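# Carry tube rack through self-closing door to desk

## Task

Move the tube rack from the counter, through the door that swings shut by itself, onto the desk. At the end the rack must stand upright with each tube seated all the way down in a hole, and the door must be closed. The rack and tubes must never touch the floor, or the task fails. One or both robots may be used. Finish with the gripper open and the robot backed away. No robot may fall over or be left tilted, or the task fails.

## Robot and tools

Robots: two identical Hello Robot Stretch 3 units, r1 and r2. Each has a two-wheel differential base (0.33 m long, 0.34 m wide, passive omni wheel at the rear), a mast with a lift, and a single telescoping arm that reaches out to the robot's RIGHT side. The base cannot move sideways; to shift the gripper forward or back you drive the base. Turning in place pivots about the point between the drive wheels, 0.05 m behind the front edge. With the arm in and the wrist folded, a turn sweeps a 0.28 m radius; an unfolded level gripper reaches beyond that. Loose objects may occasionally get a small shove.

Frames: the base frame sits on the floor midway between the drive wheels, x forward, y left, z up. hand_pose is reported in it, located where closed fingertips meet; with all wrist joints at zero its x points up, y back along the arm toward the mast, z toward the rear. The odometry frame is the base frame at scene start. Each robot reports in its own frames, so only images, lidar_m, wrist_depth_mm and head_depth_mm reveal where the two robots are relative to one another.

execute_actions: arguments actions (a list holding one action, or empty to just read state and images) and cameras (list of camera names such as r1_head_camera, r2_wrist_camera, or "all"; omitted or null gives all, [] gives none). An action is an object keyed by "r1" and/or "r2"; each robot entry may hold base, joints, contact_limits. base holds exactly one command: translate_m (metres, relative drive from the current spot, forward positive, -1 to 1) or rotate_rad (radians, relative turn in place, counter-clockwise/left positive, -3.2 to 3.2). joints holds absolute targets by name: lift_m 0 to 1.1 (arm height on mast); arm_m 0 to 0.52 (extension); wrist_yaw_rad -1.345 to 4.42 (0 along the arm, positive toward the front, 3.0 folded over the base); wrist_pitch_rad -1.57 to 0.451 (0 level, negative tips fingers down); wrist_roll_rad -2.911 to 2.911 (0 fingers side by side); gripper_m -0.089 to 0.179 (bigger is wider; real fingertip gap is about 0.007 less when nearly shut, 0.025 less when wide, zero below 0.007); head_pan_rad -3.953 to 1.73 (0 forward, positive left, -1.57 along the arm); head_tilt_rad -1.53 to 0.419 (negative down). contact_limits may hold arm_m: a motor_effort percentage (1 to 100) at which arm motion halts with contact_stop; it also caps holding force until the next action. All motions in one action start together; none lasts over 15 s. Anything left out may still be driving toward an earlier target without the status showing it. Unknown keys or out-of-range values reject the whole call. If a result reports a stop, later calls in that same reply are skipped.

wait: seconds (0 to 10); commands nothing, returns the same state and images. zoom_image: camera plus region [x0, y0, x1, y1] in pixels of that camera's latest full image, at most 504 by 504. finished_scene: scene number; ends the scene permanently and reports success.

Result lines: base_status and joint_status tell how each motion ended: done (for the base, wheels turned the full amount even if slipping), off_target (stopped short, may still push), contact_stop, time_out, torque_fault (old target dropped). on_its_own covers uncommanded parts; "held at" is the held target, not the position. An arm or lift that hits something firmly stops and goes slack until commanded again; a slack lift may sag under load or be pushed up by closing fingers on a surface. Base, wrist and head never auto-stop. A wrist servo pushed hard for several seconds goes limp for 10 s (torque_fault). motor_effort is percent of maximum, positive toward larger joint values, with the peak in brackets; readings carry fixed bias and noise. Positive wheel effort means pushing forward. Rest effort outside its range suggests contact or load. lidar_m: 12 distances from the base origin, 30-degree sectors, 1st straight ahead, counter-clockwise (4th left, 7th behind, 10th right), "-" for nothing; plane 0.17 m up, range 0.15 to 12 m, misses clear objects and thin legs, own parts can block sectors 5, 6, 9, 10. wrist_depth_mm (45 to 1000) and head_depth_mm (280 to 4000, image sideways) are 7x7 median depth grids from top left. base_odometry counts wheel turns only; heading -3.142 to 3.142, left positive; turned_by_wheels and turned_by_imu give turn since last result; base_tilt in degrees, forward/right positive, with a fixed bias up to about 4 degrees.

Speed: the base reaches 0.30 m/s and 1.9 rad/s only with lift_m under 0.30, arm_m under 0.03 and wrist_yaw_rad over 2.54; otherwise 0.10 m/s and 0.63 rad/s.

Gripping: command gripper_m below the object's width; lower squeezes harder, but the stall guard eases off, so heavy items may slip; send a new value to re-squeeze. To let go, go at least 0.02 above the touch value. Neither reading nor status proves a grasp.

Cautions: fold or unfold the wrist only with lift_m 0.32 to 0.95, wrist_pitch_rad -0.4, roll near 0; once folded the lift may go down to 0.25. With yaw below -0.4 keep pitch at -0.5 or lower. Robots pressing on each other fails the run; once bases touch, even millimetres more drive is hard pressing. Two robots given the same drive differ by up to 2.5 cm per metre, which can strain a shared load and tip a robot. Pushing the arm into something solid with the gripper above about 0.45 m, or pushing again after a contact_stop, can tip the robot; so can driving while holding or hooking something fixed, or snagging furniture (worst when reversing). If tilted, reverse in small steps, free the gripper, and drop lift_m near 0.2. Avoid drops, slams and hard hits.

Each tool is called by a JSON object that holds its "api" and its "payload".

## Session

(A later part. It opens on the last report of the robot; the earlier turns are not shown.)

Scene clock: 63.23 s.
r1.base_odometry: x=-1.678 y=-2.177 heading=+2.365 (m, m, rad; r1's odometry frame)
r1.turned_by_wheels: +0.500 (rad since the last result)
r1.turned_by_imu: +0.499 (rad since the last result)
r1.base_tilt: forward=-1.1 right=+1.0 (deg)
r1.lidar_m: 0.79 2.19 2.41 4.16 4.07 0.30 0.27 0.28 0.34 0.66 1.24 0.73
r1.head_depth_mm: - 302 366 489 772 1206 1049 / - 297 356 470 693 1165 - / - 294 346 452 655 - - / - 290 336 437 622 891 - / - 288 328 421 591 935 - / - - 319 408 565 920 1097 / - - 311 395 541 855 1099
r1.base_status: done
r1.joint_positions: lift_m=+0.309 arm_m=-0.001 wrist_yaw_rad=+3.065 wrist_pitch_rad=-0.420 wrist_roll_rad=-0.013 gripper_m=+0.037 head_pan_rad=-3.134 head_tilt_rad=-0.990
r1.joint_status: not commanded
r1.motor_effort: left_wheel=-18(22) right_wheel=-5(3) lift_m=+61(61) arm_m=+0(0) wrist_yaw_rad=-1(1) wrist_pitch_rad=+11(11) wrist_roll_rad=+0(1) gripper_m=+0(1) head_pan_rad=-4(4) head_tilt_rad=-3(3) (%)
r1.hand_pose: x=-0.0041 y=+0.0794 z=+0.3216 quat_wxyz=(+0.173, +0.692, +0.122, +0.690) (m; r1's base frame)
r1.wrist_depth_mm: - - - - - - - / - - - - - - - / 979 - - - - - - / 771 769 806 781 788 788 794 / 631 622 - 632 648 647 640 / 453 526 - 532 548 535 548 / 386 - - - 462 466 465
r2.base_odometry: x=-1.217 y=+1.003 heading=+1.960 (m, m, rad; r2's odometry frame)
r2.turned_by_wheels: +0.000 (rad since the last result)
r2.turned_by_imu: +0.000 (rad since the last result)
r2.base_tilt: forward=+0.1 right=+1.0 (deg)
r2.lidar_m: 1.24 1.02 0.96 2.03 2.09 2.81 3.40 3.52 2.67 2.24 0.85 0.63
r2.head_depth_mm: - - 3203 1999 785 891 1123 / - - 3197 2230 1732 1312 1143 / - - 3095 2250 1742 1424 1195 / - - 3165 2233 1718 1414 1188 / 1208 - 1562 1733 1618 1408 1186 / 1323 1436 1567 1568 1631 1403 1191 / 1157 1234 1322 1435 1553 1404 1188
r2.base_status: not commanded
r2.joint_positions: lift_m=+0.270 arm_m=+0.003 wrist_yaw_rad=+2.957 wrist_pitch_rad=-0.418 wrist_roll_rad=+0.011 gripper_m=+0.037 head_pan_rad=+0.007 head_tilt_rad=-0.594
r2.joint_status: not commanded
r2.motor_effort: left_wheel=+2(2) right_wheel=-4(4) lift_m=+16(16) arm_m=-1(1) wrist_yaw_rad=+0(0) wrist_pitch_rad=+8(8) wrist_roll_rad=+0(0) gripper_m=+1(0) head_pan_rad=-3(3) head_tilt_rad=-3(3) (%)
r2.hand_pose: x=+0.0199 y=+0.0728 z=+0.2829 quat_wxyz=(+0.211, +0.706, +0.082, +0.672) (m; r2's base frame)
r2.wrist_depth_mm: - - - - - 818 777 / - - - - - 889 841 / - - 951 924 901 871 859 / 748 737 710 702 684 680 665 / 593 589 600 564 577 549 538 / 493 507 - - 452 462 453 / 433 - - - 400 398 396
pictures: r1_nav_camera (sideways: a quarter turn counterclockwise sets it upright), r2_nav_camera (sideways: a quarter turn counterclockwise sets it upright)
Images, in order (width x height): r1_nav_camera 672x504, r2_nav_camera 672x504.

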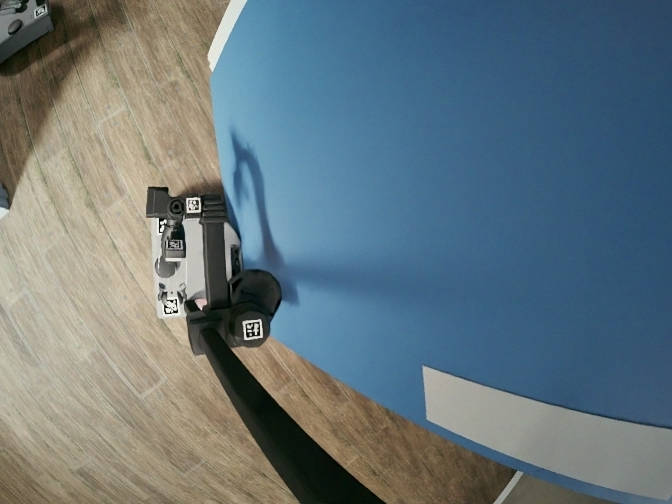

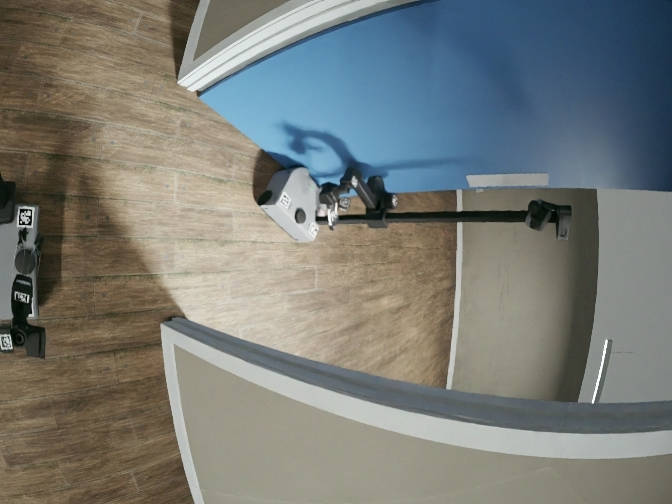

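{"api": "execute_actions", "payload": {"actions": [{"r1":{"base":{"translate_m":-0.21},"joints":{"head_pan_rad":-0.3}},"r2":{"base":{"rotate_rad":0.1}}}], "cameras": []}}

{"api": "execute_actions", "payload": {"actions": [{"r2":{"base":{"translate_m":0.87}}}], "cameras": []}}

{"api": "execute_actions", "payload": {"actions": [{"r2":{"base":{"rotate_rad":-1.0},"joints":{"head_tilt_rad":-0.4}}}], "cameras": ["r1_nav_camera","r2_nav_camera","r2_head_camera"]}}

Scene clock: 72.83 s.
r1.base_odometry: x=-1.528 y=-2.324 heading=+2.365 (m, m, rad; r1's odometry frame)
r1.turned_by_wheels: +0.000 (rad since the last result)
r1.turned_by_imu: +0.000 (rad since the last result)
r1.base_tilt: forward=-1.1 right=+1.0 (deg)
r1.lidar_m: 0.93 2.51 2.61 4.10 3.95 0.35 0.27 0.27 0.28 0.41 1.41 0.94
r1.head_depth_mm: 2678 1970 1681 1538 1350 1203 1080 / 2693 2141 1800 1541 1355 1210 1114 / 2710 2161 1800 1552 1359 1208 1106 / 868 1030 1294 1507 1355 1214 1101 / 871 1073 1372 1554 1365 1212 1091 / 987 1232 1637 1569 1369 1216 1090 / 1123 1450 1791 1576 1369 1215 1096
r1.base_status: done
r1.joint_positions: lift_m=+0.309 arm_m=-0.001 wrist_yaw_rad=+3.065 wrist_pitch_rad=-0.420 wrist_roll_rad=-0.013 gripper_m=+0.037 head_pan_rad=-0.307 head_tilt_rad=-0.990
r1.joint_status: all done
r1.motor_effort: left_wheel=-10(20) right_wheel=-7(18) lift_m=+61(61) arm_m=+0(0) wrist_yaw_rad=+0(0) wrist_pitch_rad=+11(11) wrist_roll_rad=+0(0) gripper_m=+0(0) head_pan_rad=+4(60) head_tilt_rad=-3(3) (%)
r1.hand_pose: x=-0.0041 y=+0.0794 z=+0.3216 quat_wxyz=(+0.173, +0.692, +0.122, +0.690) (m; r1's base frame)
r1.wrist_depth_mm: - - - - - - - / - - - - - - - / 971 996 - - - - - / 768 764 803 788 772 801 790 / 627 628 - 632 649 648 649 / 524 534 - 540 540 541 541 / 456 - - - 463 464 460
r2.base_odometry: x=-1.217 y=+1.003 heading=+2.060 (m, m, rad; r2's odometry frame)
r2.turned_by_wheels: +0.100 (rad since the last result)
r2.turned_by_imu: +0.101 (rad since the last result)
r2.base_tilt: forward=+0.0 right=+0.9 (deg)
r2.lidar_m: 1.38 0.99 0.96 2.03 2.15 3.12 3.41 3.61 2.67 1.79 0.78 0.63
r2.head_depth_mm: - - 3263 2251 1753 928 1059 / - - 3201 2213 1739 1409 1175 / - - 3203 2249 1729 1415 1192 / - - 3163 2209 1712 1411 1188 / - - 1688 1858 1693 1417 1188 / - - 1734 1752 1706 1406 1186 / 1270 1332 1418 1500 1568 1410 1184
r2.base_status: done
r2.joint_positions: lift_m=+0.270 arm_m=+0.003 wrist_yaw_rad=+2.957 wrist_pitch_rad=-0.418 wrist_roll_rad=+0.011 gripper_m=+0.037 head_pan_rad=+0.007 head_tilt_rad=-0.594
r2.joint_status: not commanded
r2.motor_effort: left_wheel=-3(9) right_wheel=+3(10) lift_m=+16(16) arm_m=-1(1) wrist_yaw_rad=+0(1) wrist_pitch_rad=+8(8) wrist_roll_rad=+0(0) gripper_m=+0(0) head_pan_rad=-3(2) head_tilt_rad=-3(3) (%)
r2.hand_pose: x=+0.0199 y=+0.0728 z=+0.2829 quat_wxyz=(+0.211, +0.706, +0.082, +0.672) (m; r2's base frame)
r2.wrist_depth_mm: - - - - - 848 753 / - - - - - 895 813 / - - 966 927 908 884 861 / 753 734 722 701 700 670 667 / 588 588 600 569 569 554 539 / 493 506 - - 450 463 456 / 437 - - - 399 396 393
pictures: none
No camera images: the call's "cameras" was empty. Leave "cameras" out to get every camera's image.

Scene clock: 77.50 s.
r1.base_odometry: x=-1.528 y=-2.324 heading=+2.365 (m, m, rad; r1's odometry frame)
r1.turned_by_wheels: +0.000 (rad since the last result)
r1.turned_by_imu: +0.001 (rad since the last result)
r1.base_tilt: forward=-1.1 right=+1.0 (deg)
r1.lidar_m: 0.93 2.51 2.60 4.09 3.98 0.35 0.27 0.27 0.28 0.41 4.78 0.57
r1.head_depth_mm: 2663 2165 775 1490 1352 1201 1081 / 2711 2172 1821 992 1289 1210 1118 / 2717 2163 1799 1305 1243 1205 1114 / 865 1028 1248 1284 1311 1210 1111 / 872 1068 1374 1553 1370 1213 1092 / 986 1238 1638 1561 1371 1220 1093 / 1119 1460 1792 1571 1378 1225 1096
r1.base_status: not commanded
r1.joint_positions: lift_m=+0.309 arm_m=-0.001 wrist_yaw_rad=+3.065 wrist_pitch_rad=-0.420 wrist_roll_rad=-0.013 gripper_m=+0.037 head_pan_rad=-0.307 head_tilt_rad=-0.990
r1.joint_status: not commanded
r1.motor_effort: left_wheel=-10(10) right_wheel=-7(7) lift_m=+61(61) arm_m=+0(0) wrist_yaw_rad=+0(0) wrist_pitch_rad=+11(11) wrist_roll_rad=+0(0) gripper_m=+0(0) head_pan_rad=+5(4) head_tilt_rad=-3(3) (%)
r1.hand_pose: x=-0.0041 y=+0.0794 z=+0.3216 quat_wxyz=(+0.173, +0.692, +0.122, +0.690) (m; r1's base frame)
r1.wrist_depth_mm: - - - - - - - / - - - - - - - / - 987 - - - - - / 775 777 810 784 817 783 794 / 625 630 - 638 652 638 651 / 526 524 - 538 544 533 539 / 452 - - - 464 465 472
r2.base_odometry: x=-1.626 y=+1.771 heading=+2.060 (m, m, rad; r2's odometry frame)
r2.turned_by_wheels: +0.000 (rad since the last result)
r2.turned_by_imu: +0.003 (rad since the last result)
r2.base_tilt: forward=+0.0 right=+0.9 (deg)
r2.lidar_m: 4.43 0.57 0.64 0.64 0.74 3.03 4.27 0.43 0.36 0.87 2.32 4.29
r2.head_depth_mm: 3687 - 3210 2254 1727 1425 1209 / 3759 - 3197 2242 1746 1419 1197 / 3732 - 3182 2256 1726 1407 1197 / 3821 - 3175 2233 1734 1408 1193 / 3766 - 3105 2220 1734 1414 1175 / 3905 - 3134 2109 949 1145 1085 / 3789 616 707 2043 957 1165 1015
r2.base_status: done
r2.joint_positions: lift_m=+0.270 arm_m=+0.003 wrist_yaw_rad=+2.957 wrist_pitch_rad=-0.418 wrist_roll_rad=+0.011 gripper_m=+0.037 head_pan_rad=+0.007 head_tilt_rad=-0.594
r2.joint_status: not commanded
r2.motor_effort: left_wheel=-3(7) right_wheel=+3(13) lift_m=+17(17) arm_m=+0(2) wrist_yaw_rad=+0(0) wrist_pitch_rad=+8(8) wrist_roll_rad=+0(0) gripper_m=+0(1) head_pan_rad=-2(2) head_tilt_rad=-3(3) (%)
r2.hand_pose: x=+0.0199 y=+0.0728 z=+0.2829 quat_wxyz=(+0.211, +0.706, +0.082, +0.672) (m; r2's base frame)
r2.wrist_depth_mm: - - 626 622 620 619 617 / - - 691 677 680 673 668 / - - 766 742 746 605 518 / 755 744 722 707 685 542 472 / 595 586 597 566 570 545 510 / 496 501 - - 449 459 454 / 435 - - - 401 398 393
pictures: none
No camera images: the call's "cameras" was empty. Leave "cameras" out to get every camera's image.

Scene clock: 79.33 s.
r1.base_odometry: x=-1.528 y=-2.324 heading=+2.365 (m, m, rad; r1's odometry frame)
r1.turned_by_wheels: +0.000 (rad since the last result)
r1.turned_by_imu: +0.000 (rad since the last result)
r1.base_tilt: forward=-1.2 right=+1.0 (deg)
r1.lidar_m: 0.93 2.51 2.61 4.10 3.97 0.35 0.27 0.27 0.28 0.41 4.79 0.46
r1.head_depth_mm: 392 442 1716 1537 1304 1203 1081 / 2698 2133 1061 800 1146 1206 1120 / 2698 2172 1810 1271 1174 1208 1110 / 864 1028 1287 1509 1364 1211 1105 / 871 1067 1376 1557 1365 1216 1093 / 986 1232 1643 1571 1367 1214 1089 / 1123 1454 1777 1567 1377 1216 1096
r1.base_status: not commanded
r1.joint_positions: lift_m=+0.309 arm_m=-0.001 wrist_yaw_rad=+3.065 wrist_pitch_rad=-0.420 wrist_roll_rad=-0.013 gripper_m=+0.037 head_pan_rad=-0.307 head_tilt_rad=-0.990
r1.joint_status: not commanded
r1.motor_effort: left_wheel=-10(10) right_wheel=-6(6) lift_m=+61(61) arm_m=+0(0) wrist_yaw_rad=-1(1) wrist_pitch_rad=+11(11) wrist_roll_rad=-1(0) gripper_m=+0(0) head_pan_rad=+4(4) head_tilt_rad=-3(3) (%)
r1.hand_pose: x=-0.0041 y=+0.0794 z=+0.3216 quat_wxyz=(+0.173, +0.692, +0.122, +0.690) (m; r1's base frame)
r1.wrist_depth_mm: - - - - - - - / - - - - - - - / - - - - - - - / 759 779 800 788 791 803 797 / 620 630 - 639 652 639 642 / 523 530 - 531 547 541 542 / 457 - - - 469 469 468
r2.base_odometry: x=-1.626 y=+1.771 heading=+1.060 (m, m, rad; r2's odometry frame)
r2.turned_by_wheels: -1.000 (rad since the last result)
r2.turned_by_imu: -1.010 (rad since the last result)
r2.base_tilt: forward=+0.0 right=+0.9 (deg)
r2.lidar_m: 2.37 4.49 4.42 0.56 0.64 0.64 2.13 3.22 4.25 0.41 0.36 1.23
r2.head_depth_mm: 2466 2632 2242 2361 2158 1649 1331 / 2698 2902 2441 2598 2160 1642 1340 / 2890 3113 2630 2809 2138 1648 1333 / 3164 3386 2883 2948 2142 1632 1318 / 3468 3791 - 3134 2142 1641 1321 / 3918 - - 3049 2132 1623 1314 / - - - 3012 2125 1630 1320
r2.base_status: done
r2.joint_positions: lift_m=+0.270 arm_m=+0.003 wrist_yaw_rad=+2.957 wrist_pitch_rad=-0.418 wrist_roll_rad=+0.011 gripper_m=+0.037 head_pan_rad=+0.007 head_tilt_rad=-0.408
r2.joint_status: all done
r2.motor_effort: left_wheel=+3(10) right_wheel=-4(12) lift_m=+16(17) arm_m=-1(1) wrist_yaw_rad=-1(0) wrist_pitch_rad=+8(9) wrist_roll_rad=+0(0) gripper_m=+1(0) head_pan_rad=-3(3) head_tilt_rad=+5(24) (%)
r2.hand_pose: x=+0.0199 y=+0.0728 z=+0.2829 quat_wxyz=(+0.211, +0.706, +0.082, +0.672) (m; r2's base frame)
r2.wrist_depth_mm: 484 - 757 - - - - / 512 - 777 828 - - - / 541 - 614 674 914 885 853 / 566 655 650 690 691 678 657 / 568 589 596 564 575 557 542 / 495 506 - - 448 464 450 / 436 - - - 400 399 390
pictures: r1_nav_camera (sideways: a quarter turn counterclockwise sets it upright), r2_head_camera (sideways: a quarter turn clockwise sets it upright), r2_nav_camera (sideways: a quarter turn counterclockwise sets it upright)
Images, in order (width x height): r1_nav_camera 672x504, r2_head_camera 896x504, r2_nav_camera 672x504.

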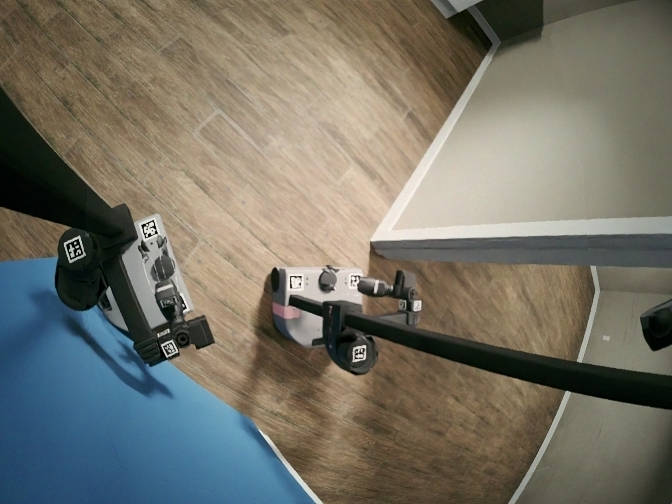

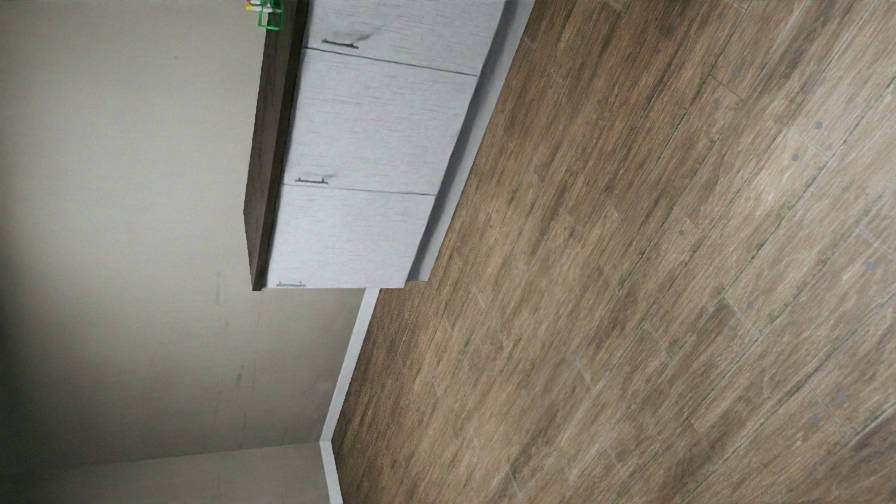

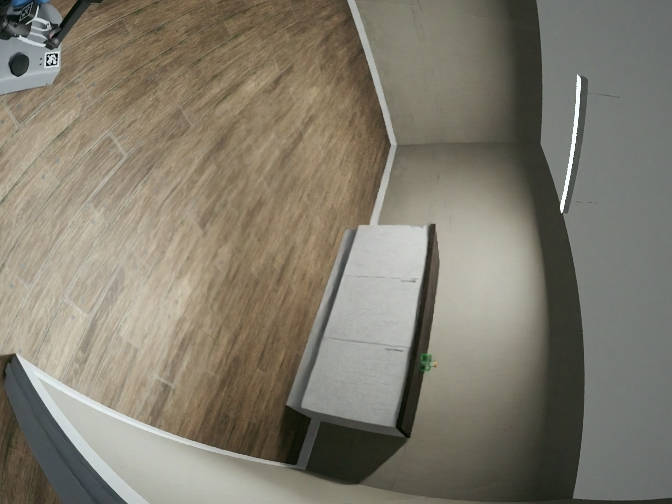

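{"api": "execute_actions", "payload": {"actions": [{"r2":{"base":{"translate_m":0.8}}}], "cameras": []}}

{"api": "execute_actions", "payload": {"actions": [{"r2":{"base":{"rotate_rad":-0.63}}}], "cameras": ["r2_head_camera"]}}

{"api": "zoom_image", "payload": {"camera": "r2_head_camera", "region": [200,230,440,470]}}

Scene clock: 89.60 s.
r1.base_odometry: x=-1.528 y=-2.324 heading=+2.365 (m, m, rad; r1's odometry frame)
r1.turned_by_wheels: +0.000 (rad since the last result)
r1.turned_by_imu: +0.001 (rad since the last result)
r1.base_tilt: forward=-1.2 right=+1.0 (deg)
r1.lidar_m: 0.93 0.80 2.61 4.11 3.98 0.35 0.27 0.27 0.28 0.42 4.76 0.94
r1.head_depth_mm: 2690 2165 1790 1545 1353 1198 1082 / 2682 2154 1798 1552 1352 1204 1118 / 2677 2163 1806 1555 1366 1212 1111 / 866 1025 1295 1506 1363 1218 1106 / 875 1066 1371 1551 1359 1213 1094 / 985 1240 1640 1563 1365 1214 1096 / 1122 1439 1777 1574 1298 1222 1099
r1.base_status: not commanded
r1.joint_positions: lift_m=+0.309 arm_m=-0.001 wrist_yaw_rad=+3.065 wrist_pitch_rad=-0.420 wrist_roll_rad=-0.013 gripper_m=+0.037 head_pan_rad=-0.307 head_tilt_rad=-0.990
r1.joint_status: not commanded
r1.motor_effort: left_wheel=-10(10) right_wheel=-7(7) lift_m=+62(61) arm_m=+0(0) wrist_yaw_rad=-1(1) wrist_pitch_rad=+11(11) wrist_roll_rad=+0(0) gripper_m=-1(0) head_pan_rad=+5(4) head_tilt_rad=-3(3) (%)
r1.hand_pose: x=-0.0041 y=+0.0794 z=+0.3216 quat_wxyz=(+0.173, +0.692, +0.122, +0.690) (m; r1's base frame)
r1.wrist_depth_mm: - - - - - - - / - - - - - - - / 999 988 - - - - - / 761 782 798 793 786 785 732 / 623 632 - 636 652 640 646 / 529 535 - 534 548 539 548 / 456 - - - 464 463 462
r2.base_odometry: x=-1.235 y=+2.469 heading=+1.060 (m, m, rad; r2's odometry frame)
r2.turned_by_wheels: +0.000 (rad since the last result)
r2.turned_by_imu: +0.003 (rad since the last result)
r2.base_tilt: forward=+0.0 right=+1.0 (deg)
r2.lidar_m: 1.68 3.54 3.94 3.27 0.94 0.92 1.38 0.65 0.64 0.70 1.07 1.55
r2.head_depth_mm: 1941 2045 1748 1654 1792 1653 1332 / 2080 2188 1773 1807 1962 1655 1333 / 2250 2418 1935 1999 2060 1653 1334 / 2417 2631 2108 2218 2132 1636 1321 / 2666 2888 3126 2731 2138 1626 1324 / 2961 3264 3621 3086 2116 1630 1318 / 3352 3632 - 3051 2096 1620 1315
r2.base_status: done
r2.joint_positions: lift_m=+0.270 arm_m=+0.003 wrist_yaw_rad=+2.957 wrist_pitch_rad=-0.418 wrist_roll_rad=+0.011 gripper_m=+0.037 head_pan_rad=+0.007 head_tilt_rad=-0.408
r2.joint_status: not commanded
r2.motor_effort: left_wheel=+2(13) right_wheel=-4(8) lift_m=+16(17) arm_m=-1(2) wrist_yaw_rad=+0(0) wrist_pitch_rad=+9(8) wrist_roll_rad=+0(0) gripper_m=+0(0) head_pan_rad=-2(4) head_tilt_rad=+4(5) (%)
r2.hand_pose: x=+0.0199 y=+0.0728 z=+0.2829 quat_wxyz=(+0.211, +0.706, +0.082, +0.672) (m; r2's base frame)
r2.wrist_depth_mm: - - - - - - - / - - - - - - - / 956 - 959 916 916 874 847 / 726 747 718 714 689 681 668 / 596 591 599 565 583 545 537 / 495 505 - - 450 464 455 / 435 - - - 402 396 390
pictures: none
No camera images: the call's "cameras" was empty. Leave "cameras" out to get every camera's image.

Scene clock: 91.07 s.
r1.base_odometry: x=-1.528 y=-2.324 heading=+2.365 (m, m, rad; r1's odometry frame)
r1.turned_by_wheels: +0.000 (rad since the last result)
r1.turned_by_imu: +0.000 (rad since the last result)
r1.base_tilt: forward=-1.1 right=+1.0 (deg)
r1.lidar_m: 0.93 0.88 2.60 4.09 3.97 0.35 0.27 0.27 0.28 0.41 4.79 0.94
r1.head_depth_mm: 2685 2141 1793 1546 1350 1205 1081 / 2685 2142 1805 1548 1347 1199 1117 / 2701 2160 1806 1549 1364 1215 1114 / 867 1024 1285 1504 1364 1206 1108 / 870 1066 1371 1544 1367 1213 1094 / 985 1231 1632 1570 1376 1214 1094 / 1117 1445 1785 1567 1274 1215 1095
r1.base_status: not commanded
r1.joint_positions: lift_m=+0.309 arm_m=-0.001 wrist_yaw_rad=+3.065 wrist_pitch_rad=-0.420 wrist_roll_rad=-0.013 gripper_m=+0.037 head_pan_rad=-0.307 head_tilt_rad=-0.990
r1.joint_status: not commanded
r1.motor_effort: left_wheel=-10(10) right_wheel=-6(7) lift_m=+61(61) arm_m=+0(0) wrist_yaw_rad=-2(1) wrist_pitch_rad=+11(11) wrist_roll_rad=+0(0) gripper_m=+0(0) head_pan_rad=+4(4) head_tilt_rad=-4(3) (%)
r1.hand_pose: x=-0.0041 y=+0.0794 z=+0.3216 quat_wxyz=(+0.173, +0.692, +0.122, +0.690) (m; r1's base frame)
r1.wrist_depth_mm: - - - - - - - / - - - - - - - / 1000 - - - - - 939 / 763 776 808 786 793 802 648 / 624 632 - 633 660 638 626 / 525 537 - 541 543 540 547 / 458 - - - 467 459 466
r2.base_odometry: x=-1.235 y=+2.469 heading=+0.430 (m, m, rad; r2's odometry frame)
r2.turned_by_wheels: -0.630 (rad since the last result)
r2.turned_by_imu: -0.636 (rad since the last result)
r2.base_tilt: forward=+0.0 right=+0.9 (deg)
r2.lidar_m: 1.55 1.62 3.13 3.95 3.58 1.24 0.92 1.32 0.66 0.64 0.67 0.94
r2.head_depth_mm: 1785 1915 2073 2204 2088 1659 1338 / 1794 1924 2075 2287 2172 1651 1327 / 1804 1951 1695 1651 1903 1642 1330 / 1833 1962 1692 1681 1845 1641 1321 / 1851 1985 1660 1686 1877 1625 1318 / 1862 2000 1647 1717 1885 1621 1321 / 1866 2045 1638 1727 1911 1631 1317
r2.base_status: done
r2.joint_positions: lift_m=+0.270 arm_m=+0.003 wrist_yaw_rad=+2.957 wrist_pitch_rad=-0.418 wrist_roll_rad=+0.011 gripper_m=+0.037 head_pan_rad=+0.007 head_tilt_rad=-0.408
r2.joint_status: not commanded
r2.motor_effort: left_wheel=+3(9) right_wheel=-5(13) lift_m=+16(17) arm_m=-2(1) wrist_yaw_rad=+1(0) wrist_pitch_rad=+8(8) wrist_roll_rad=+0(0) gripper_m=+0(0) head_pan_rad=-2(3) head_tilt_rad=+5(4) (%)
r2.hand_pose: x=+0.0199 y=+0.0728 z=+0.2829 quat_wxyz=(+0.211, +0.706, +0.082, +0.672) (m; r2's base frame)
r2.wrist_depth_mm: - - - - - - - / - - - - - - - / - - 960 930 909 891 858 / 760 745 717 706 688 676 662 / 594 587 593 567 578 551 541 / 493 503 - - 450 462 454 / 438 - - - 402 394 391
pictures: r2_head_camera (sideways: a quarter turn clockwise sets it upright)
Images, in order (width x height): r2_head_camera 896x504.

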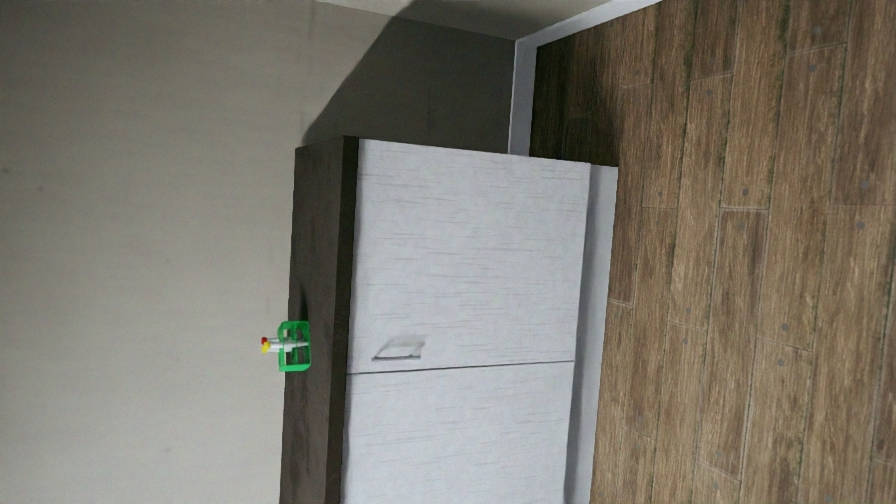

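Region (200, 230, 440, 470) of r2_head_camera's 896x504 image, scaled by 2.100, with more detail than that image has.

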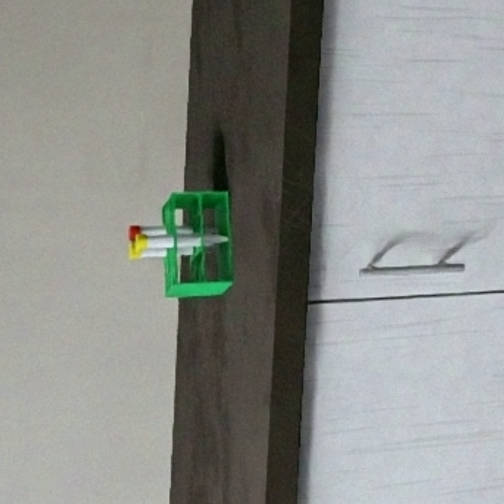

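{"api": "execute_actions", "payload": {"actions": [{"r2":{"base":{"rotate_rad":0.66}}}], "cameras": []}}

{"api": "execute_actions", "payload": {"actions": [{"r2":{"base":{"translate_m":1}}}], "cameras": []}}

{"api": "execute_actions", "payload": {"actions": [{"r2":{"base":{"translate_m":0.45},"joints":{"lift_m":0.93,"head_pan_rad":-1.35,"head_tilt_rad":-0.5}}}], "cameras": ["r2_head_camera"]}}

Scene clock: 104.20 s.
r1.base_odometry: x=-1.528 y=-2.324 heading=+2.365 (m, m, rad; r1's odometry frame)
r1.turned_by_wheels: +0.000 (rad since the last result)
r1.turned_by_imu: +0.001 (rad since the last result)
r1.base_tilt: forward=-1.1 right=+1.0 (deg)
r1.lidar_m: 0.93 0.80 2.61 4.08 3.96 0.35 0.27 0.27 0.28 0.41 4.76 0.93
r1.head_depth_mm: 2708 2141 1805 1542 1348 1202 1081 / 2692 2165 1805 1543 1354 1205 1117 / 2728 2187 1803 1558 1356 1212 1112 / 865 1027 1289 1511 1361 1212 1100 / 870 1066 1371 1556 1367 1214 1090 / 984 1236 1643 1567 1371 1216 1094 / 1117 1454 1774 1565 1303 1221 1097
r1.base_status: not commanded
r1.joint_positions: lift_m=+0.309 arm_m=-0.001 wrist_yaw_rad=+3.065 wrist_pitch_rad=-0.420 wrist_roll_rad=-0.013 gripper_m=+0.037 head_pan_rad=-0.307 head_tilt_rad=-0.990
r1.joint_status: not commanded
r1.motor_effort: left_wheel=-10(10) right_wheel=-7(6) lift_m=+61(61) arm_m=+0(0) wrist_yaw_rad=+0(1) wrist_pitch_rad=+11(11) wrist_roll_rad=+0(0) gripper_m=-1(0) head_pan_rad=+5(4) head_tilt_rad=-3(3) (%)
r1.hand_pose: x=-0.0041 y=+0.0794 z=+0.3216 quat_wxyz=(+0.173, +0.692, +0.122, +0.690) (m; r1's base frame)
r1.wrist_depth_mm: - - - - - - - / - - - - - - - / - 990 - - - - - / 764 775 802 776 800 799 743 / 617 625 - 637 653 641 648 / 528 534 - 534 545 539 547 / 459 - - - 459 467 468
r2.base_odometry: x=-1.235 y=+2.469 heading=+1.090 (m, m, rad; r2's odometry frame)
r2.turned_by_wheels: +0.660 (rad since the last result)
r2.turned_by_imu: +0.667 (rad since the last result)
r2.base_tilt: forward=+0.0 right=+1.0 (deg)
r2.lidar_m: 1.71 3.72 3.95 3.19 0.94 0.92 1.41 0.65 0.64 0.71 1.11 1.55
r2.head_depth_mm: 1951 2063 1765 1668 1800 1664 1334 / 2103 2231 1796 1831 1991 1645 1330 / 2293 2473 1932 2034 2093 1649 1332 / 2563 2686 2161 2296 2164 1639 1320 / 2817 3025 3319 3085 2134 1631 1328 / 3068 3426 3686 3063 2118 1636 1311 / 3524 3834 - 3048 2118 1622 1316
r2.base_status: done
r2.joint_positions: lift_m=+0.270 arm_m=+0.003 wrist_yaw_rad=+2.957 wrist_pitch_rad=-0.418 wrist_roll_rad=+0.011 gripper_m=+0.037 head_pan_rad=+0.007 head_tilt_rad=-0.408
r2.joint_status: not commanded
r2.motor_effort: left_wheel=-3(9) right_wheel=+2(12) lift_m=+16(17) arm_m=-1(1) wrist_yaw_rad=-1(0) wrist_pitch_rad=+8(8) wrist_roll_rad=+0(0) gripper_m=+0(0) head_pan_rad=-2(3) head_tilt_rad=+5(4) (%)
r2.hand_pose: x=+0.0199 y=+0.0728 z=+0.2829 quat_wxyz=(+0.211, +0.706, +0.082, +0.672) (m; r2's base frame)
r2.wrist_depth_mm: - - - - - - - / - - - - - - - / 931 - 962 932 902 893 868 / 721 741 723 705 690 677 660 / 599 582 597 567 576 547 546 / 493 501 - - 449 460 453 / 437 - - - 402 397 393
pictures: none
No camera images: the call's "cameras" was empty. Leave "cameras" out to get every camera's image.

Scene clock: 109.13 s.
r1.base_odometry: x=-1.528 y=-2.324 heading=+2.365 (m, m, rad; r1's odometry frame)
r1.turned_by_wheels: +0.000 (rad since the last result)
r1.turned_by_imu: +0.001 (rad since the last result)
r1.base_tilt: forward=-1.1 right=+1.0 (deg)
r1.lidar_m: 0.93 2.51 1.71 4.08 3.97 0.35 0.27 0.27 0.29 0.42 4.77 0.94
r1.head_depth_mm: 2697 2156 1806 1543 1351 1202 1085 / 2693 2155 1810 1544 1353 1203 1115 / 2720 2190 1795 1553 1369 1202 1109 / 867 1026 1289 1501 1365 1212 1097 / 871 1068 1373 1549 1368 1213 1089 / 986 1230 1643 1558 1371 1217 1091 / 1115 1458 1796 1566 1371 1218 1094
r1.base_status: not commanded
r1.joint_positions: lift_m=+0.309 arm_m=-0.001 wrist_yaw_rad=+3.065 wrist_pitch_rad=-0.420 wrist_roll_rad=-0.013 gripper_m=+0.037 head_pan_rad=-0.307 head_tilt_rad=-0.990
r1.joint_status: not commanded
r1.motor_effort: left_wheel=-10(10) right_wheel=-6(6) lift_m=+61(61) arm_m=+0(0) wrist_yaw_rad=+0(2) wrist_pitch_rad=+11(11) wrist_roll_rad=+0(1) gripper_m=+0(1) head_pan_rad=+3(4) head_tilt_rad=-3(3) (%)
r1.hand_pose: x=-0.0041 y=+0.0794 z=+0.3216 quat_wxyz=(+0.173, +0.692, +0.122, +0.690) (m; r1's base frame)
r1.wrist_depth_mm: - - - - - - - / - - - - - - - / 996 995 - - - - - / 763 767 808 781 789 796 824 / 619 634 - 635 650 639 637 / 527 533 - 537 542 538 552 / 458 - - - 465 462 471
r2.base_odometry: x=-0.772 y=+3.356 heading=+1.090 (m, m, rad; r2's odometry frame)
r2.turned_by_wheels: +0.000 (rad since the last result)
r2.turned_by_imu: +0.003 (rad since the last result)
r2.base_tilt: forward=+0.1 right=+1.0 (deg)
r2.lidar_m: 0.86 2.40 3.32 3.68 3.36 1.75 1.58 1.28 1.27 0.96 0.79 0.78
r2.head_depth_mm: 1243 1309 1385 953 882 948 1026 / 1343 1427 1487 953 980 1059 1170 / 1457 1557 1588 1026 1084 1199 1303 / 1606 1724 1795 1135 1228 1385 1324 / 1781 1933 2075 1278 1427 1575 1328 / 1996 2174 2383 2620 2123 1632 1319 / 2253 2482 2812 2900 2113 1621 1317
r2.base_status: done
r2.joint_positions: lift_m=+0.270 arm_m=+0.003 wrist_yaw_rad=+2.957 wrist_pitch_rad=-0.418 wrist_roll_rad=+0.011 gripper_m=+0.037 head_pan_rad=+0.007 head_tilt_rad=-0.408
r2.joint_status: not commanded
r2.motor_effort: left_wheel=-3(7) right_wheel=+3(13) lift_m=+17(16) arm_m=-2(1) wrist_yaw_rad=+0(1) wrist_pitch_rad=+8(9) wrist_roll_rad=+0(0) gripper_m=+1(0) head_pan_rad=-3(3) head_tilt_rad=+4(4) (%)
r2.hand_pose: x=+0.0199 y=+0.0728 z=+0.2829 quat_wxyz=(+0.211, +0.706, +0.082, +0.672) (m; r2's base frame)
r2.wrist_depth_mm: - - - - - - - / - - - - - - - / - - 964 937 905 882 855 / 755 739 718 708 692 673 666 / 593 587 601 559 574 548 534 / 495 507 - - 450 462 455 / 433 - - - 401 397 392
pictures: none
No camera images: the call's "cameras" was empty. Leave "cameras" out to get every camera's image.

Scene clock: 115.97 s.
r1.base_odometry: x=-1.528 y=-2.324 heading=+2.365 (m, m, rad; r1's odometry frame)
r1.turned_by_wheels: +0.000 (rad since the last result)
r1.turned_by_imu: +0.001 (rad since the last result)
r1.base_tilt: forward=-1.1 right=+1.0 (deg)
r1.lidar_m: 0.93 2.51 2.14 4.10 3.96 0.35 0.27 0.27 0.29 0.41 4.79 0.94
r1.head_depth_mm: 2707 2138 1804 1541 1349 1200 1080 / 2706 2172 1802 1548 1363 1206 1114 / 2684 2185 1807 1552 1355 1212 1108 / 866 1027 1291 1502 1364 1211 1105 / 871 1068 1381 1551 1366 1213 1091 / 983 1235 1634 1559 1366 1210 1094 / 1118 1453 1800 1572 1368 1221 1096
r1.base_status: not commanded
r1.joint_positions: lift_m=+0.309 arm_m=-0.001 wrist_yaw_rad=+3.065 wrist_pitch_rad=-0.420 wrist_roll_rad=-0.013 gripper_m=+0.037 head_pan_rad=-0.307 head_tilt_rad=-0.990
r1.joint_status: not commanded
r1.motor_effort: left_wheel=-10(10) right_wheel=-6(7) lift_m=+62(61) arm_m=+0(0) wrist_yaw_rad=-1(0) wrist_pitch_rad=+11(11) wrist_roll_rad=+0(0) gripper_m=+0(1) head_pan_rad=+4(4) head_tilt_rad=-3(3) (%)
r1.hand_pose: x=-0.0041 y=+0.0794 z=+0.3216 quat_wxyz=(+0.173, +0.692, +0.122, +0.690) (m; r1's base frame)
r1.wrist_depth_mm: - - - - - - - / - - - - - - - / - - - - - - - / 768 783 805 787 797 805 819 / 629 639 - 642 658 639 640 / 527 524 - 534 550 536 540 / 452 - - - 461 462 467
r2.base_odometry: x=-0.564 y=+3.755 heading=+1.090 (m, m, rad; r2's odometry frame)
r2.turned_by_wheels: +0.000 (rad since the last result)
r2.turned_by_imu: +0.002 (rad since the last result)
r2.base_tilt: forward=+0.0 right=+1.0 (deg)
r2.lidar_m: 0.48 0.76 3.04 3.36 3.71 2.17 1.92 1.57 1.06 0.54 0.44 0.44
r2.head_depth_mm: 1291 1456 1508 837 928 1163 - / 1185 1321 1250 791 805 982 - / 1107 1223 1230 784 714 825 - / 1025 1127 1164 779 641 747 - / 970 1056 1125 776 595 666 780 / 914 989 1054 771 569 602 691 / 860 928 997 770 568 549 625
r2.base_status: done
r2.joint_positions: lift_m=+0.930 arm_m=+0.003 wrist_yaw_rad=+2.957 wrist_pitch_rad=-0.418 wrist_roll_rad=+0.011 gripper_m=+0.037 head_pan_rad=-1.343 head_tilt_rad=-0.494
r2.joint_status: all done
r2.motor_effort: left_wheel=-3(11) right_wheel=+3(13) lift_m=+31(33) arm_m=+0(2) wrist_yaw_rad=+0(0) wrist_pitch_rad=+8(8) wrist_roll_rad=+0(0) gripper_m=+0(0) head_pan_rad=-3(31) head_tilt_rad=-2(15) (%)
r2.hand_pose: x=+0.0199 y=+0.0728 z=+0.9423 quat_wxyz=(+0.211, +0.706, +0.082, +0.672) (m; r2's base frame)
r2.wrist_depth_mm: - - - - - - - / - - - - - - - / - - - - - - - / - - - - - - - / - - - - - - - / - - - - - - - / - - - - - - -
pictures: r2_head_camera (sideways: a quarter turn clockwise sets it upright)
Images, in order (width x height): r2_head_camera 896x504.

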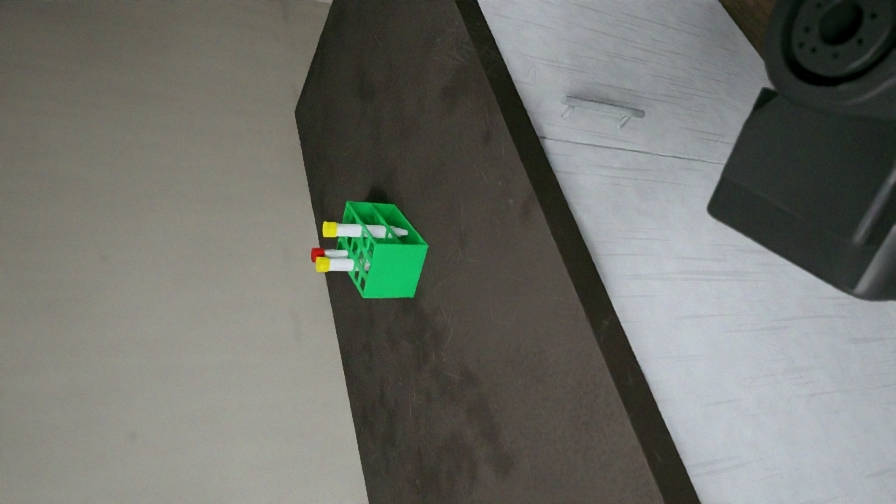

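{"api": "execute_actions", "payload": {"actions": [{"r2":{"base":{"rotate_rad":0.14},"joints":{"wrist_yaw_rad":-0.39,"wrist_pitch_rad":0.02,"wrist_roll_rad":0}}}], "cameras": []}}

{"api": "execute_actions", "payload": {"actions": [{"r2":{"base":{"translate_m":0.27},"joints":{"gripper_m":0.17,"arm_m":0.28,"lift_m":0.87,"head_pan_rad":-1.75,"head_tilt_rad":-0.7}}}], "cameras": ["r2_head_camera","r2_wrist_camera","r2_nav_camera"]}}

Scene clock: 137.13 s.
r1.base_odometry: x=-1.528 y=-2.324 heading=+2.365 (m, m, rad; r1's odometry frame)
r1.turned_by_wheels: +0.000 (rad since the last result)
r1.turned_by_imu: +0.001 (rad since the last result)
r1.base_tilt: forward=-1.1 right=+1.0 (deg)
r1.lidar_m: 0.93 2.51 2.13 4.11 3.98 0.35 0.27 0.27 0.28 0.41 4.78 0.94
r1.head_depth_mm: 2664 2146 1802 1555 1349 1203 1076 / 2688 2160 1802 1540 1348 1204 1118 / 2704 2181 1803 1555 1357 1209 1109 / 868 1028 1285 1507 1360 1216 1106 / 873 1066 1375 1548 1368 1211 1088 / 984 1235 1652 1562 1365 1218 1095 / 1123 1455 1788 1568 1369 1219 1095
r1.base_status: not commanded
r1.joint_positions: lift_m=+0.309 arm_m=-0.001 wrist_yaw_rad=+3.065 wrist_pitch_rad=-0.420 wrist_roll_rad=-0.013 gripper_m=+0.037 head_pan_rad=-0.307 head_tilt_rad=-0.990
r1.joint_status: not commanded
r1.motor_effort: left_wheel=-10(10) right_wheel=-6(6) lift_m=+61(61) arm_m=+0(0) wrist_yaw_rad=-1(2) wrist_pitch_rad=+11(11) wrist_roll_rad=+0(1) gripper_m=+0(1) head_pan_rad=+5(4) head_tilt_rad=-3(3) (%)
r1.hand_pose: x=-0.0041 y=+0.0794 z=+0.3216 quat_wxyz=(+0.173, +0.692, +0.122, +0.690) (m; r1's base frame)
r1.wrist_depth_mm: - - - - - - - / - - - - - - - / - - - - - - - / 767 776 797 779 791 805 805 / 632 631 - 645 656 636 649 / 531 521 - 540 540 536 539 / 455 - - - 466 462 469
r2.base_odometry: x=-0.564 y=+3.755 heading=+1.230 (m, m, rad; r2's odometry frame)
r2.turned_by_wheels: +0.140 (rad since the last result)
r2.turned_by_imu: +0.142 (rad since the last result)
r2.base_tilt: forward=+0.0 right=+1.0 (deg)
r2.lidar_m: 0.52 2.27 3.05 3.61 3.68 2.17 1.76 1.56 0.82 0.50 0.44 0.44
r2.head_depth_mm: 1109 1236 1259 795 744 859 - / 1051 1169 1238 791 680 821 954 / 997 1095 1148 784 626 744 902 / 948 1040 1118 782 598 681 811 / 904 989 1056 778 572 627 733 / 864 941 1024 774 570 580 672 / 829 901 969 769 567 542 618
r2.base_status: done
r2.joint_positions: lift_m=+0.930 arm_m=+0.003 wrist_yaw_rad=-0.388 wrist_pitch_rad=-0.003 wrist_roll_rad=+0.005 gripper_m=+0.037 head_pan_rad=-1.343 head_tilt_rad=-0.494
r2.joint_status: all done
r2.motor_effort: left_wheel=-3(8) right_wheel=+3(7) lift_m=+31(31) arm_m=-1(2) wrist_yaw_rad=-2(0) wrist_pitch_rad=+10(10) wrist_roll_rad=-3(3) gripper_m=+0(0) head_pan_rad=-3(3) head_tilt_rad=-2(3) (%)
r2.hand_pose: x=-0.1184 y=-0.3849 z=+1.0435 quat_wxyz=(+0.692, -0.135, -0.696, -0.137) (m; r2's base frame)
r2.wrist_depth_mm: 726 908 - - - - 994 / 741 905 - - - - - / 740 927 - - - - - / 714 905 - - - - - / 473 517 554 774 - - - / 380 378 402 774 - - - / 286 312 475 756 - - -
pictures: none
No camera images: the call's "cameras" was empty. Leave "cameras" out to get every camera's image.

Scene clock: 141.07 s.
r1.base_odometry: x=-1.528 y=-2.324 heading=+2.365 (m, m, rad; r1's odometry frame)
r1.turned_by_wheels: +0.000 (rad since the last result)
r1.turned_by_imu: +0.001 (rad since the last result)
r1.base_tilt: forward=-1.1 right=+1.0 (deg)
r1.lidar_m: 0.93 2.51 2.38 4.07 3.97 0.35 0.27 0.27 0.28 0.41 4.79 0.94
r1.head_depth_mm: 2700 2157 1788 1545 1351 1199 1080 / 2666 2156 1804 1548 1355 1212 1117 / 2721 2150 1797 1541 1363 1205 1116 / 867 1029 1287 1510 1371 1213 1101 / 872 1070 1374 1554 1365 1208 1096 / 983 1238 1637 1564 1364 1214 1091 / 1119 1443 1798 1583 1373 1216 1098
r1.base_status: not commanded
r1.joint_positions: lift_m=+0.309 arm_m=-0.001 wrist_yaw_rad=+3.065 wrist_pitch_rad=-0.420 wrist_roll_rad=-0.013 gripper_m=+0.037 head_pan_rad=-0.307 head_tilt_rad=-0.990
r1.joint_status: not commanded
r1.motor_effort: left_wheel=-10(10) right_wheel=-7(7) lift_m=+61(61) arm_m=+0(0) wrist_yaw_rad=+0(1) wrist_pitch_rad=+11(11) wrist_roll_rad=+0(0) gripper_m=+0(0) head_pan_rad=+4(4) head_tilt_rad=-3(4) (%)
r1.hand_pose: x=-0.0041 y=+0.0794 z=+0.3216 quat_wxyz=(+0.173, +0.692, +0.122, +0.690) (m; r1's base frame)
r1.wrist_depth_mm: - - - - - - - / - - - - - - - / - 989 - - - - - / 770 768 804 782 791 790 799 / 627 621 - 637 655 637 655 / 531 534 - 539 551 538 546 / 454 - - - 464 466 462
r2.base_odometry: x=-0.473 y=+4.009 heading=+1.229 (m, m, rad; r2's odometry frame)
r2.turned_by_wheels: +0.000 (rad since the last result)
r2.turned_by_imu: +0.000 (rad since the last result)
r2.base_tilt: forward=+0.0 right=+0.9 (deg)
r2.lidar_m: 0.31 0.57 2.86 3.36 3.87 2.41 1.98 1.75 0.48 0.29 0.26 0.26
r2.head_depth_mm: 1558 1110 802 1000 - - - / 1397 1104 761 - - 1303 1149 / 1224 1100 795 561 733 1036 1149 / 1085 1099 - 541 563 746 1086 / 974 1032 791 559 478 582 758 / 883 964 751 575 466 464 583 / 811 889 751 573 464 399 487
r2.base_status: done
r2.joint_positions: lift_m=+0.870 arm_m=+0.280 wrist_yaw_rad=-0.390 wrist_pitch_rad=-0.002 wrist_roll_rad=+0.005 gripper_m=+0.170 head_pan_rad=-1.743 head_tilt_rad=-0.691
r2.joint_status: all done
r2.motor_effort: left_wheel=-3(4) right_wheel=+3(9) lift_m=+16(26) arm_m=+4(3) wrist_yaw_rad=-1(2) wrist_pitch_rad=+10(10) wrist_roll_rad=-3(3) gripper_m=+0(93) head_pan_rad=-3(21) head_tilt_rad=-4(22) (%)
r2.hand_pose: x=-0.1187 y=-0.6615 z=+0.9846 quat_wxyz=(+0.692, -0.136, -0.695, -0.137) (m; r2's base frame)
r2.wrist_depth_mm: 418 516 704 - - - - / 422 519 725 - - - - / 425 532 718 - - - - / 428 537 633 364 689 675 - / 386 425 345 293 368 368 - / 262 - 257 257 253 251 - / 197 196 195 194 192 191 182
pictures: r2_head_camera (sideways: a quarter turn clockwise sets it upright), r2_nav_camera (sideways: a quarter turn counterclockwise sets it upright), r2_wrist_camera
Images, in order (width x height): r2_head_camera 896x504, r2_nav_camera 672x504, r2_wrist_camera 644x364.

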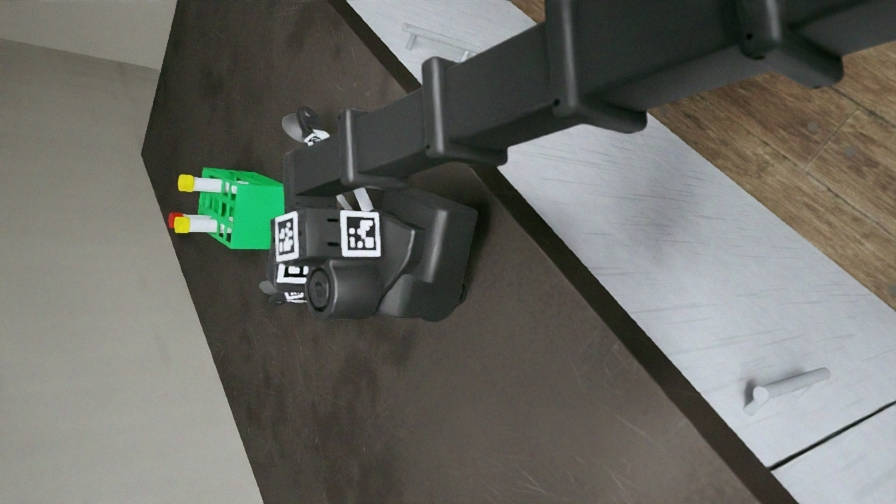

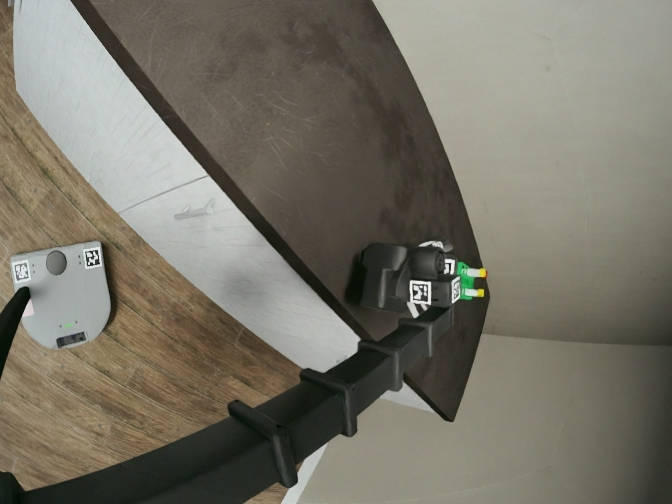

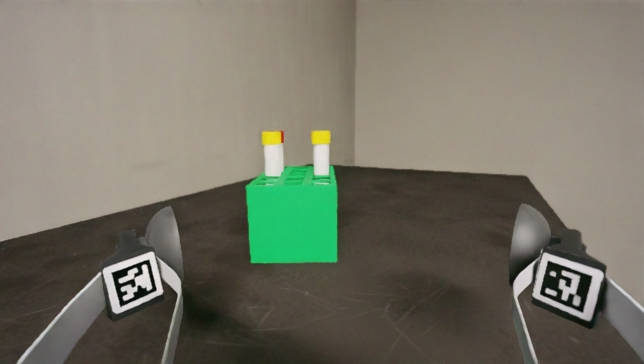

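{"api": "execute_actions", "payload": {"actions": [{"r2":{"joints":{"arm_m":0.39,"lift_m":0.851}}}], "cameras": ["r2_wrist_camera"]}}

{"api": "execute_actions", "payload": {"actions": [{"r2":{"base":{"translate_m":-0.02},"joints":{"arm_m":0.438}}}], "cameras": ["r2_wrist_camera"]}}

Scene clock: 150.63 s.
r1.base_odometry: x=-1.528 y=-2.324 heading=+2.365 (m, m, rad; r1's odometry frame)
r1.turned_by_wheels: +0.000 (rad since the last result)
r1.turned_by_imu: +0.001 (rad since the last result)
r1.base_tilt: forward=-1.1 right=+1.0 (deg)
r1.lidar_m: 0.93 2.51 2.38 4.10 3.97 0.35 0.27 0.27 0.29 0.41 4.78 0.93
r1.head_depth_mm: 2682 2147 1801 1546 1357 1207 1083 / 2705 2160 1811 1544 1356 1204 1115 / 2703 2135 1817 1546 1356 1208 1109 / 866 1024 1285 1505 1365 1212 1105 / 870 1067 1380 1546 1366 1211 1091 / 985 1234 1640 1565 1365 1213 1095 / 1120 1458 1801 1575 1370 1223 1093
r1.base_status: not commanded
r1.joint_positions: lift_m=+0.309 arm_m=-0.001 wrist_yaw_rad=+3.065 wrist_pitch_rad=-0.420 wrist_roll_rad=-0.013 gripper_m=+0.037 head_pan_rad=-0.307 head_tilt_rad=-0.990
r1.joint_status: not commanded
r1.motor_effort: left_wheel=-10(10) right_wheel=-6(6) lift_m=+61(61) arm_m=+0(0) wrist_yaw_rad=-1(1) wrist_pitch_rad=+11(11) wrist_roll_rad=+0(0) gripper_m=+0(1) head_pan_rad=+5(4) head_tilt_rad=-3(4) (%)
r1.hand_pose: x=-0.0041 y=+0.0794 z=+0.3216 quat_wxyz=(+0.173, +0.692, +0.122, +0.690) (m; r1's base frame)
r1.wrist_depth_mm: - - - - - - - / - - - - - - - / - - - - - - - / 769 769 805 785 793 785 790 / 628 628 - 637 660 638 643 / 524 528 - 535 554 535 546 / 461 - - - 465 462 463
r2.base_odometry: x=-0.473 y=+4.009 heading=+1.229 (m, m, rad; r2's odometry frame)
r2.turned_by_wheels: +0.000 (rad since the last result)
r2.turned_by_imu: +0.000 (rad since the last result)
r2.base_tilt: forward=+0.0 right=+1.0 (deg)
r2.lidar_m: 0.31 0.57 2.86 3.39 3.87 2.42 1.98 1.76 0.48 0.29 0.26 0.26
r2.head_depth_mm: 1548 1110 803 978 - - - / 1403 1110 763 - - 1295 1149 / 1228 1107 - 579 736 1037 1145 / 1089 1099 - 578 561 746 1082 / 976 1037 754 576 478 581 758 / 887 968 755 576 465 464 581 / 813 890 749 573 464 400 486
r2.base_status: not commanded
r2.joint_positions: lift_m=+0.851 arm_m=+0.390 wrist_yaw_rad=-0.390 wrist_pitch_rad=-0.002 wrist_roll_rad=+0.005 gripper_m=+0.170 head_pan_rad=-1.743 head_tilt_rad=-0.691
r2.joint_status: all done
r2.motor_effort: left_wheel=-3(3) right_wheel=+3(3) lift_m=+16(16) arm_m=+4(4) wrist_yaw_rad=+0(0) wrist_pitch_rad=+10(10) wrist_roll_rad=-3(3) gripper_m=+0(0) head_pan_rad=-3(2) head_tilt_rad=-4(4) (%)
r2.hand_pose: x=-0.1187 y=-0.7715 z=+0.9656 quat_wxyz=(+0.692, -0.136, -0.695, -0.137) (m; r2's base frame)
r2.wrist_depth_mm: 351 439 596 925 - - 953 / 356 444 602 945 - - 964 / 360 452 603 772 - - 980 / 363 453 566 201 499 570 976 / 332 361 322 183 266 313 310 / 223 - 220 190 192 213 226 / - 167 166 165 164 163 155
pictures: r2_wrist_camera
Images, in order (width x height): r2_wrist_camera 644x364.

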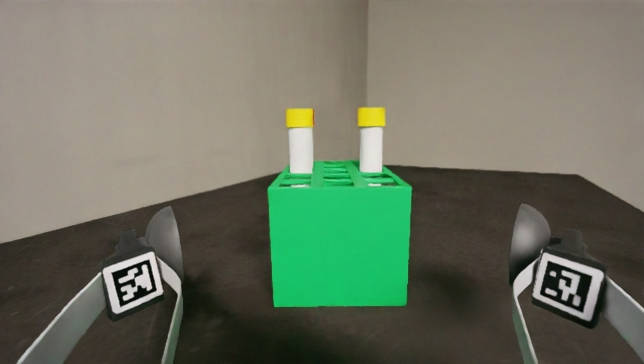

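Scene clock: 152.40 s.
r1.base_odometry: x=-1.528 y=-2.324 heading=+2.365 (m, m, rad; r1's odometry frame)
r1.turned_by_wheels: +0.000 (rad since the last result)
r1.turned_by_imu: +0.000 (rad since the last result)
r1.base_tilt: forward=-1.2 right=+1.0 (deg)
r1.lidar_m: 0.93 2.51 2.36 4.08 3.97 0.35 0.27 0.27 0.29 0.42 4.79 0.94
r1.head_depth_mm: 2695 2144 1792 1547 1350 1202 1079 / 2688 2142 1799 1548 1353 1208 1115 / 2715 2160 1808 1553 1353 1205 1110 / 865 1028 1291 1517 1365 1213 1104 / 874 1067 1374 1549 1368 1217 1091 / 985 1235 1635 1563 1361 1215 1095 / 1121 1452 1778 1574 1368 1221 1092
r1.base_status: not commanded
r1.joint_positions: lift_m=+0.309 arm_m=-0.001 wrist_yaw_rad=+3.065 wrist_pitch_rad=-0.420 wrist_roll_rad=-0.013 gripper_m=+0.037 head_pan_rad=-0.307 head_tilt_rad=-0.990
r1.joint_status: not commanded
r1.motor_effort: left_wheel=-10(10) right_wheel=-6(6) lift_m=+61(61) arm_m=+0(0) wrist_yaw_rad=-1(0) wrist_pitch_rad=+11(11) wrist_roll_rad=+0(0) gripper_m=+0(0) head_pan_rad=+4(4) head_tilt_rad=-3(3) (%)
r1.hand_pose: x=-0.0041 y=+0.0794 z=+0.3216 quat_wxyz=(+0.173, +0.692, +0.122, +0.690) (m; r1's base frame)
r1.wrist_depth_mm: - - - - - - - / - - - - - - - / 992 - - - - - - / 778 787 815 794 802 805 807 / 625 622 - 635 653 642 634 / 527 530 - 535 543 535 537 / 460 - - - 461 466 467
r2.base_odometry: x=-0.480 y=+3.990 heading=+1.229 (m, m, rad; r2's odometry frame)
r2.turned_by_wheels: +0.000 (rad since the last result)
r2.turned_by_imu: +0.000 (rad since the last result)
r2.base_tilt: forward=+0.0 right=+1.0 (deg)
r2.lidar_m: 0.32 0.60 2.88 3.40 3.85 2.40 1.97 1.74 0.50 0.31 0.27 0.27
r2.head_depth_mm: 1549 1119 801 1031 1603 - - / 1430 1111 758 - - 1302 1145 / 1243 1185 - 583 779 1095 1141 / 1099 1146 - 577 606 788 1099 / 992 1049 757 576 490 615 800 / 901 964 753 576 466 500 615 / 825 902 751 573 465 409 511
r2.base_status: done
r2.joint_positions: lift_m=+0.851 arm_m=+0.438 wrist_yaw_rad=-0.390 wrist_pitch_rad=-0.002 wrist_roll_rad=+0.005 gripper_m=+0.170 head_pan_rad=-1.743 head_tilt_rad=-0.691
r2.joint_status: all done
r2.motor_effort: left_wheel=-3(7) right_wheel=+3(6) lift_m=+16(16) arm_m=+4(5) wrist_yaw_rad=+0(1) wrist_pitch_rad=+10(10) wrist_roll_rad=-2(3) gripper_m=+0(1) head_pan_rad=-3(4) head_tilt_rad=-4(4) (%)
r2.hand_pose: x=-0.1188 y=-0.8195 z=+0.9656 quat_wxyz=(+0.692, -0.136, -0.695, -0.137) (m; r2's base frame)
r2.wrist_depth_mm: 335 414 570 869 - - 928 / 340 423 571 907 - - 947 / 342 426 590 920 - - 956 / 343 434 532 181 432 572 928 / 327 362 293 128 128 312 310 / 222 - 206 133 134 215 225 / - 167 158 138 139 163 155
pictures: r2_wrist_camera
Images, in order (width x height): r2_wrist_camera 644x364.

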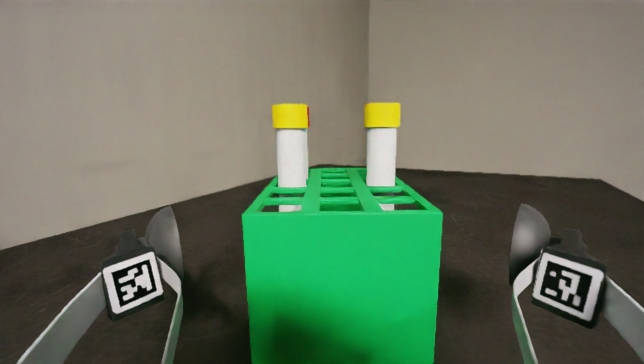

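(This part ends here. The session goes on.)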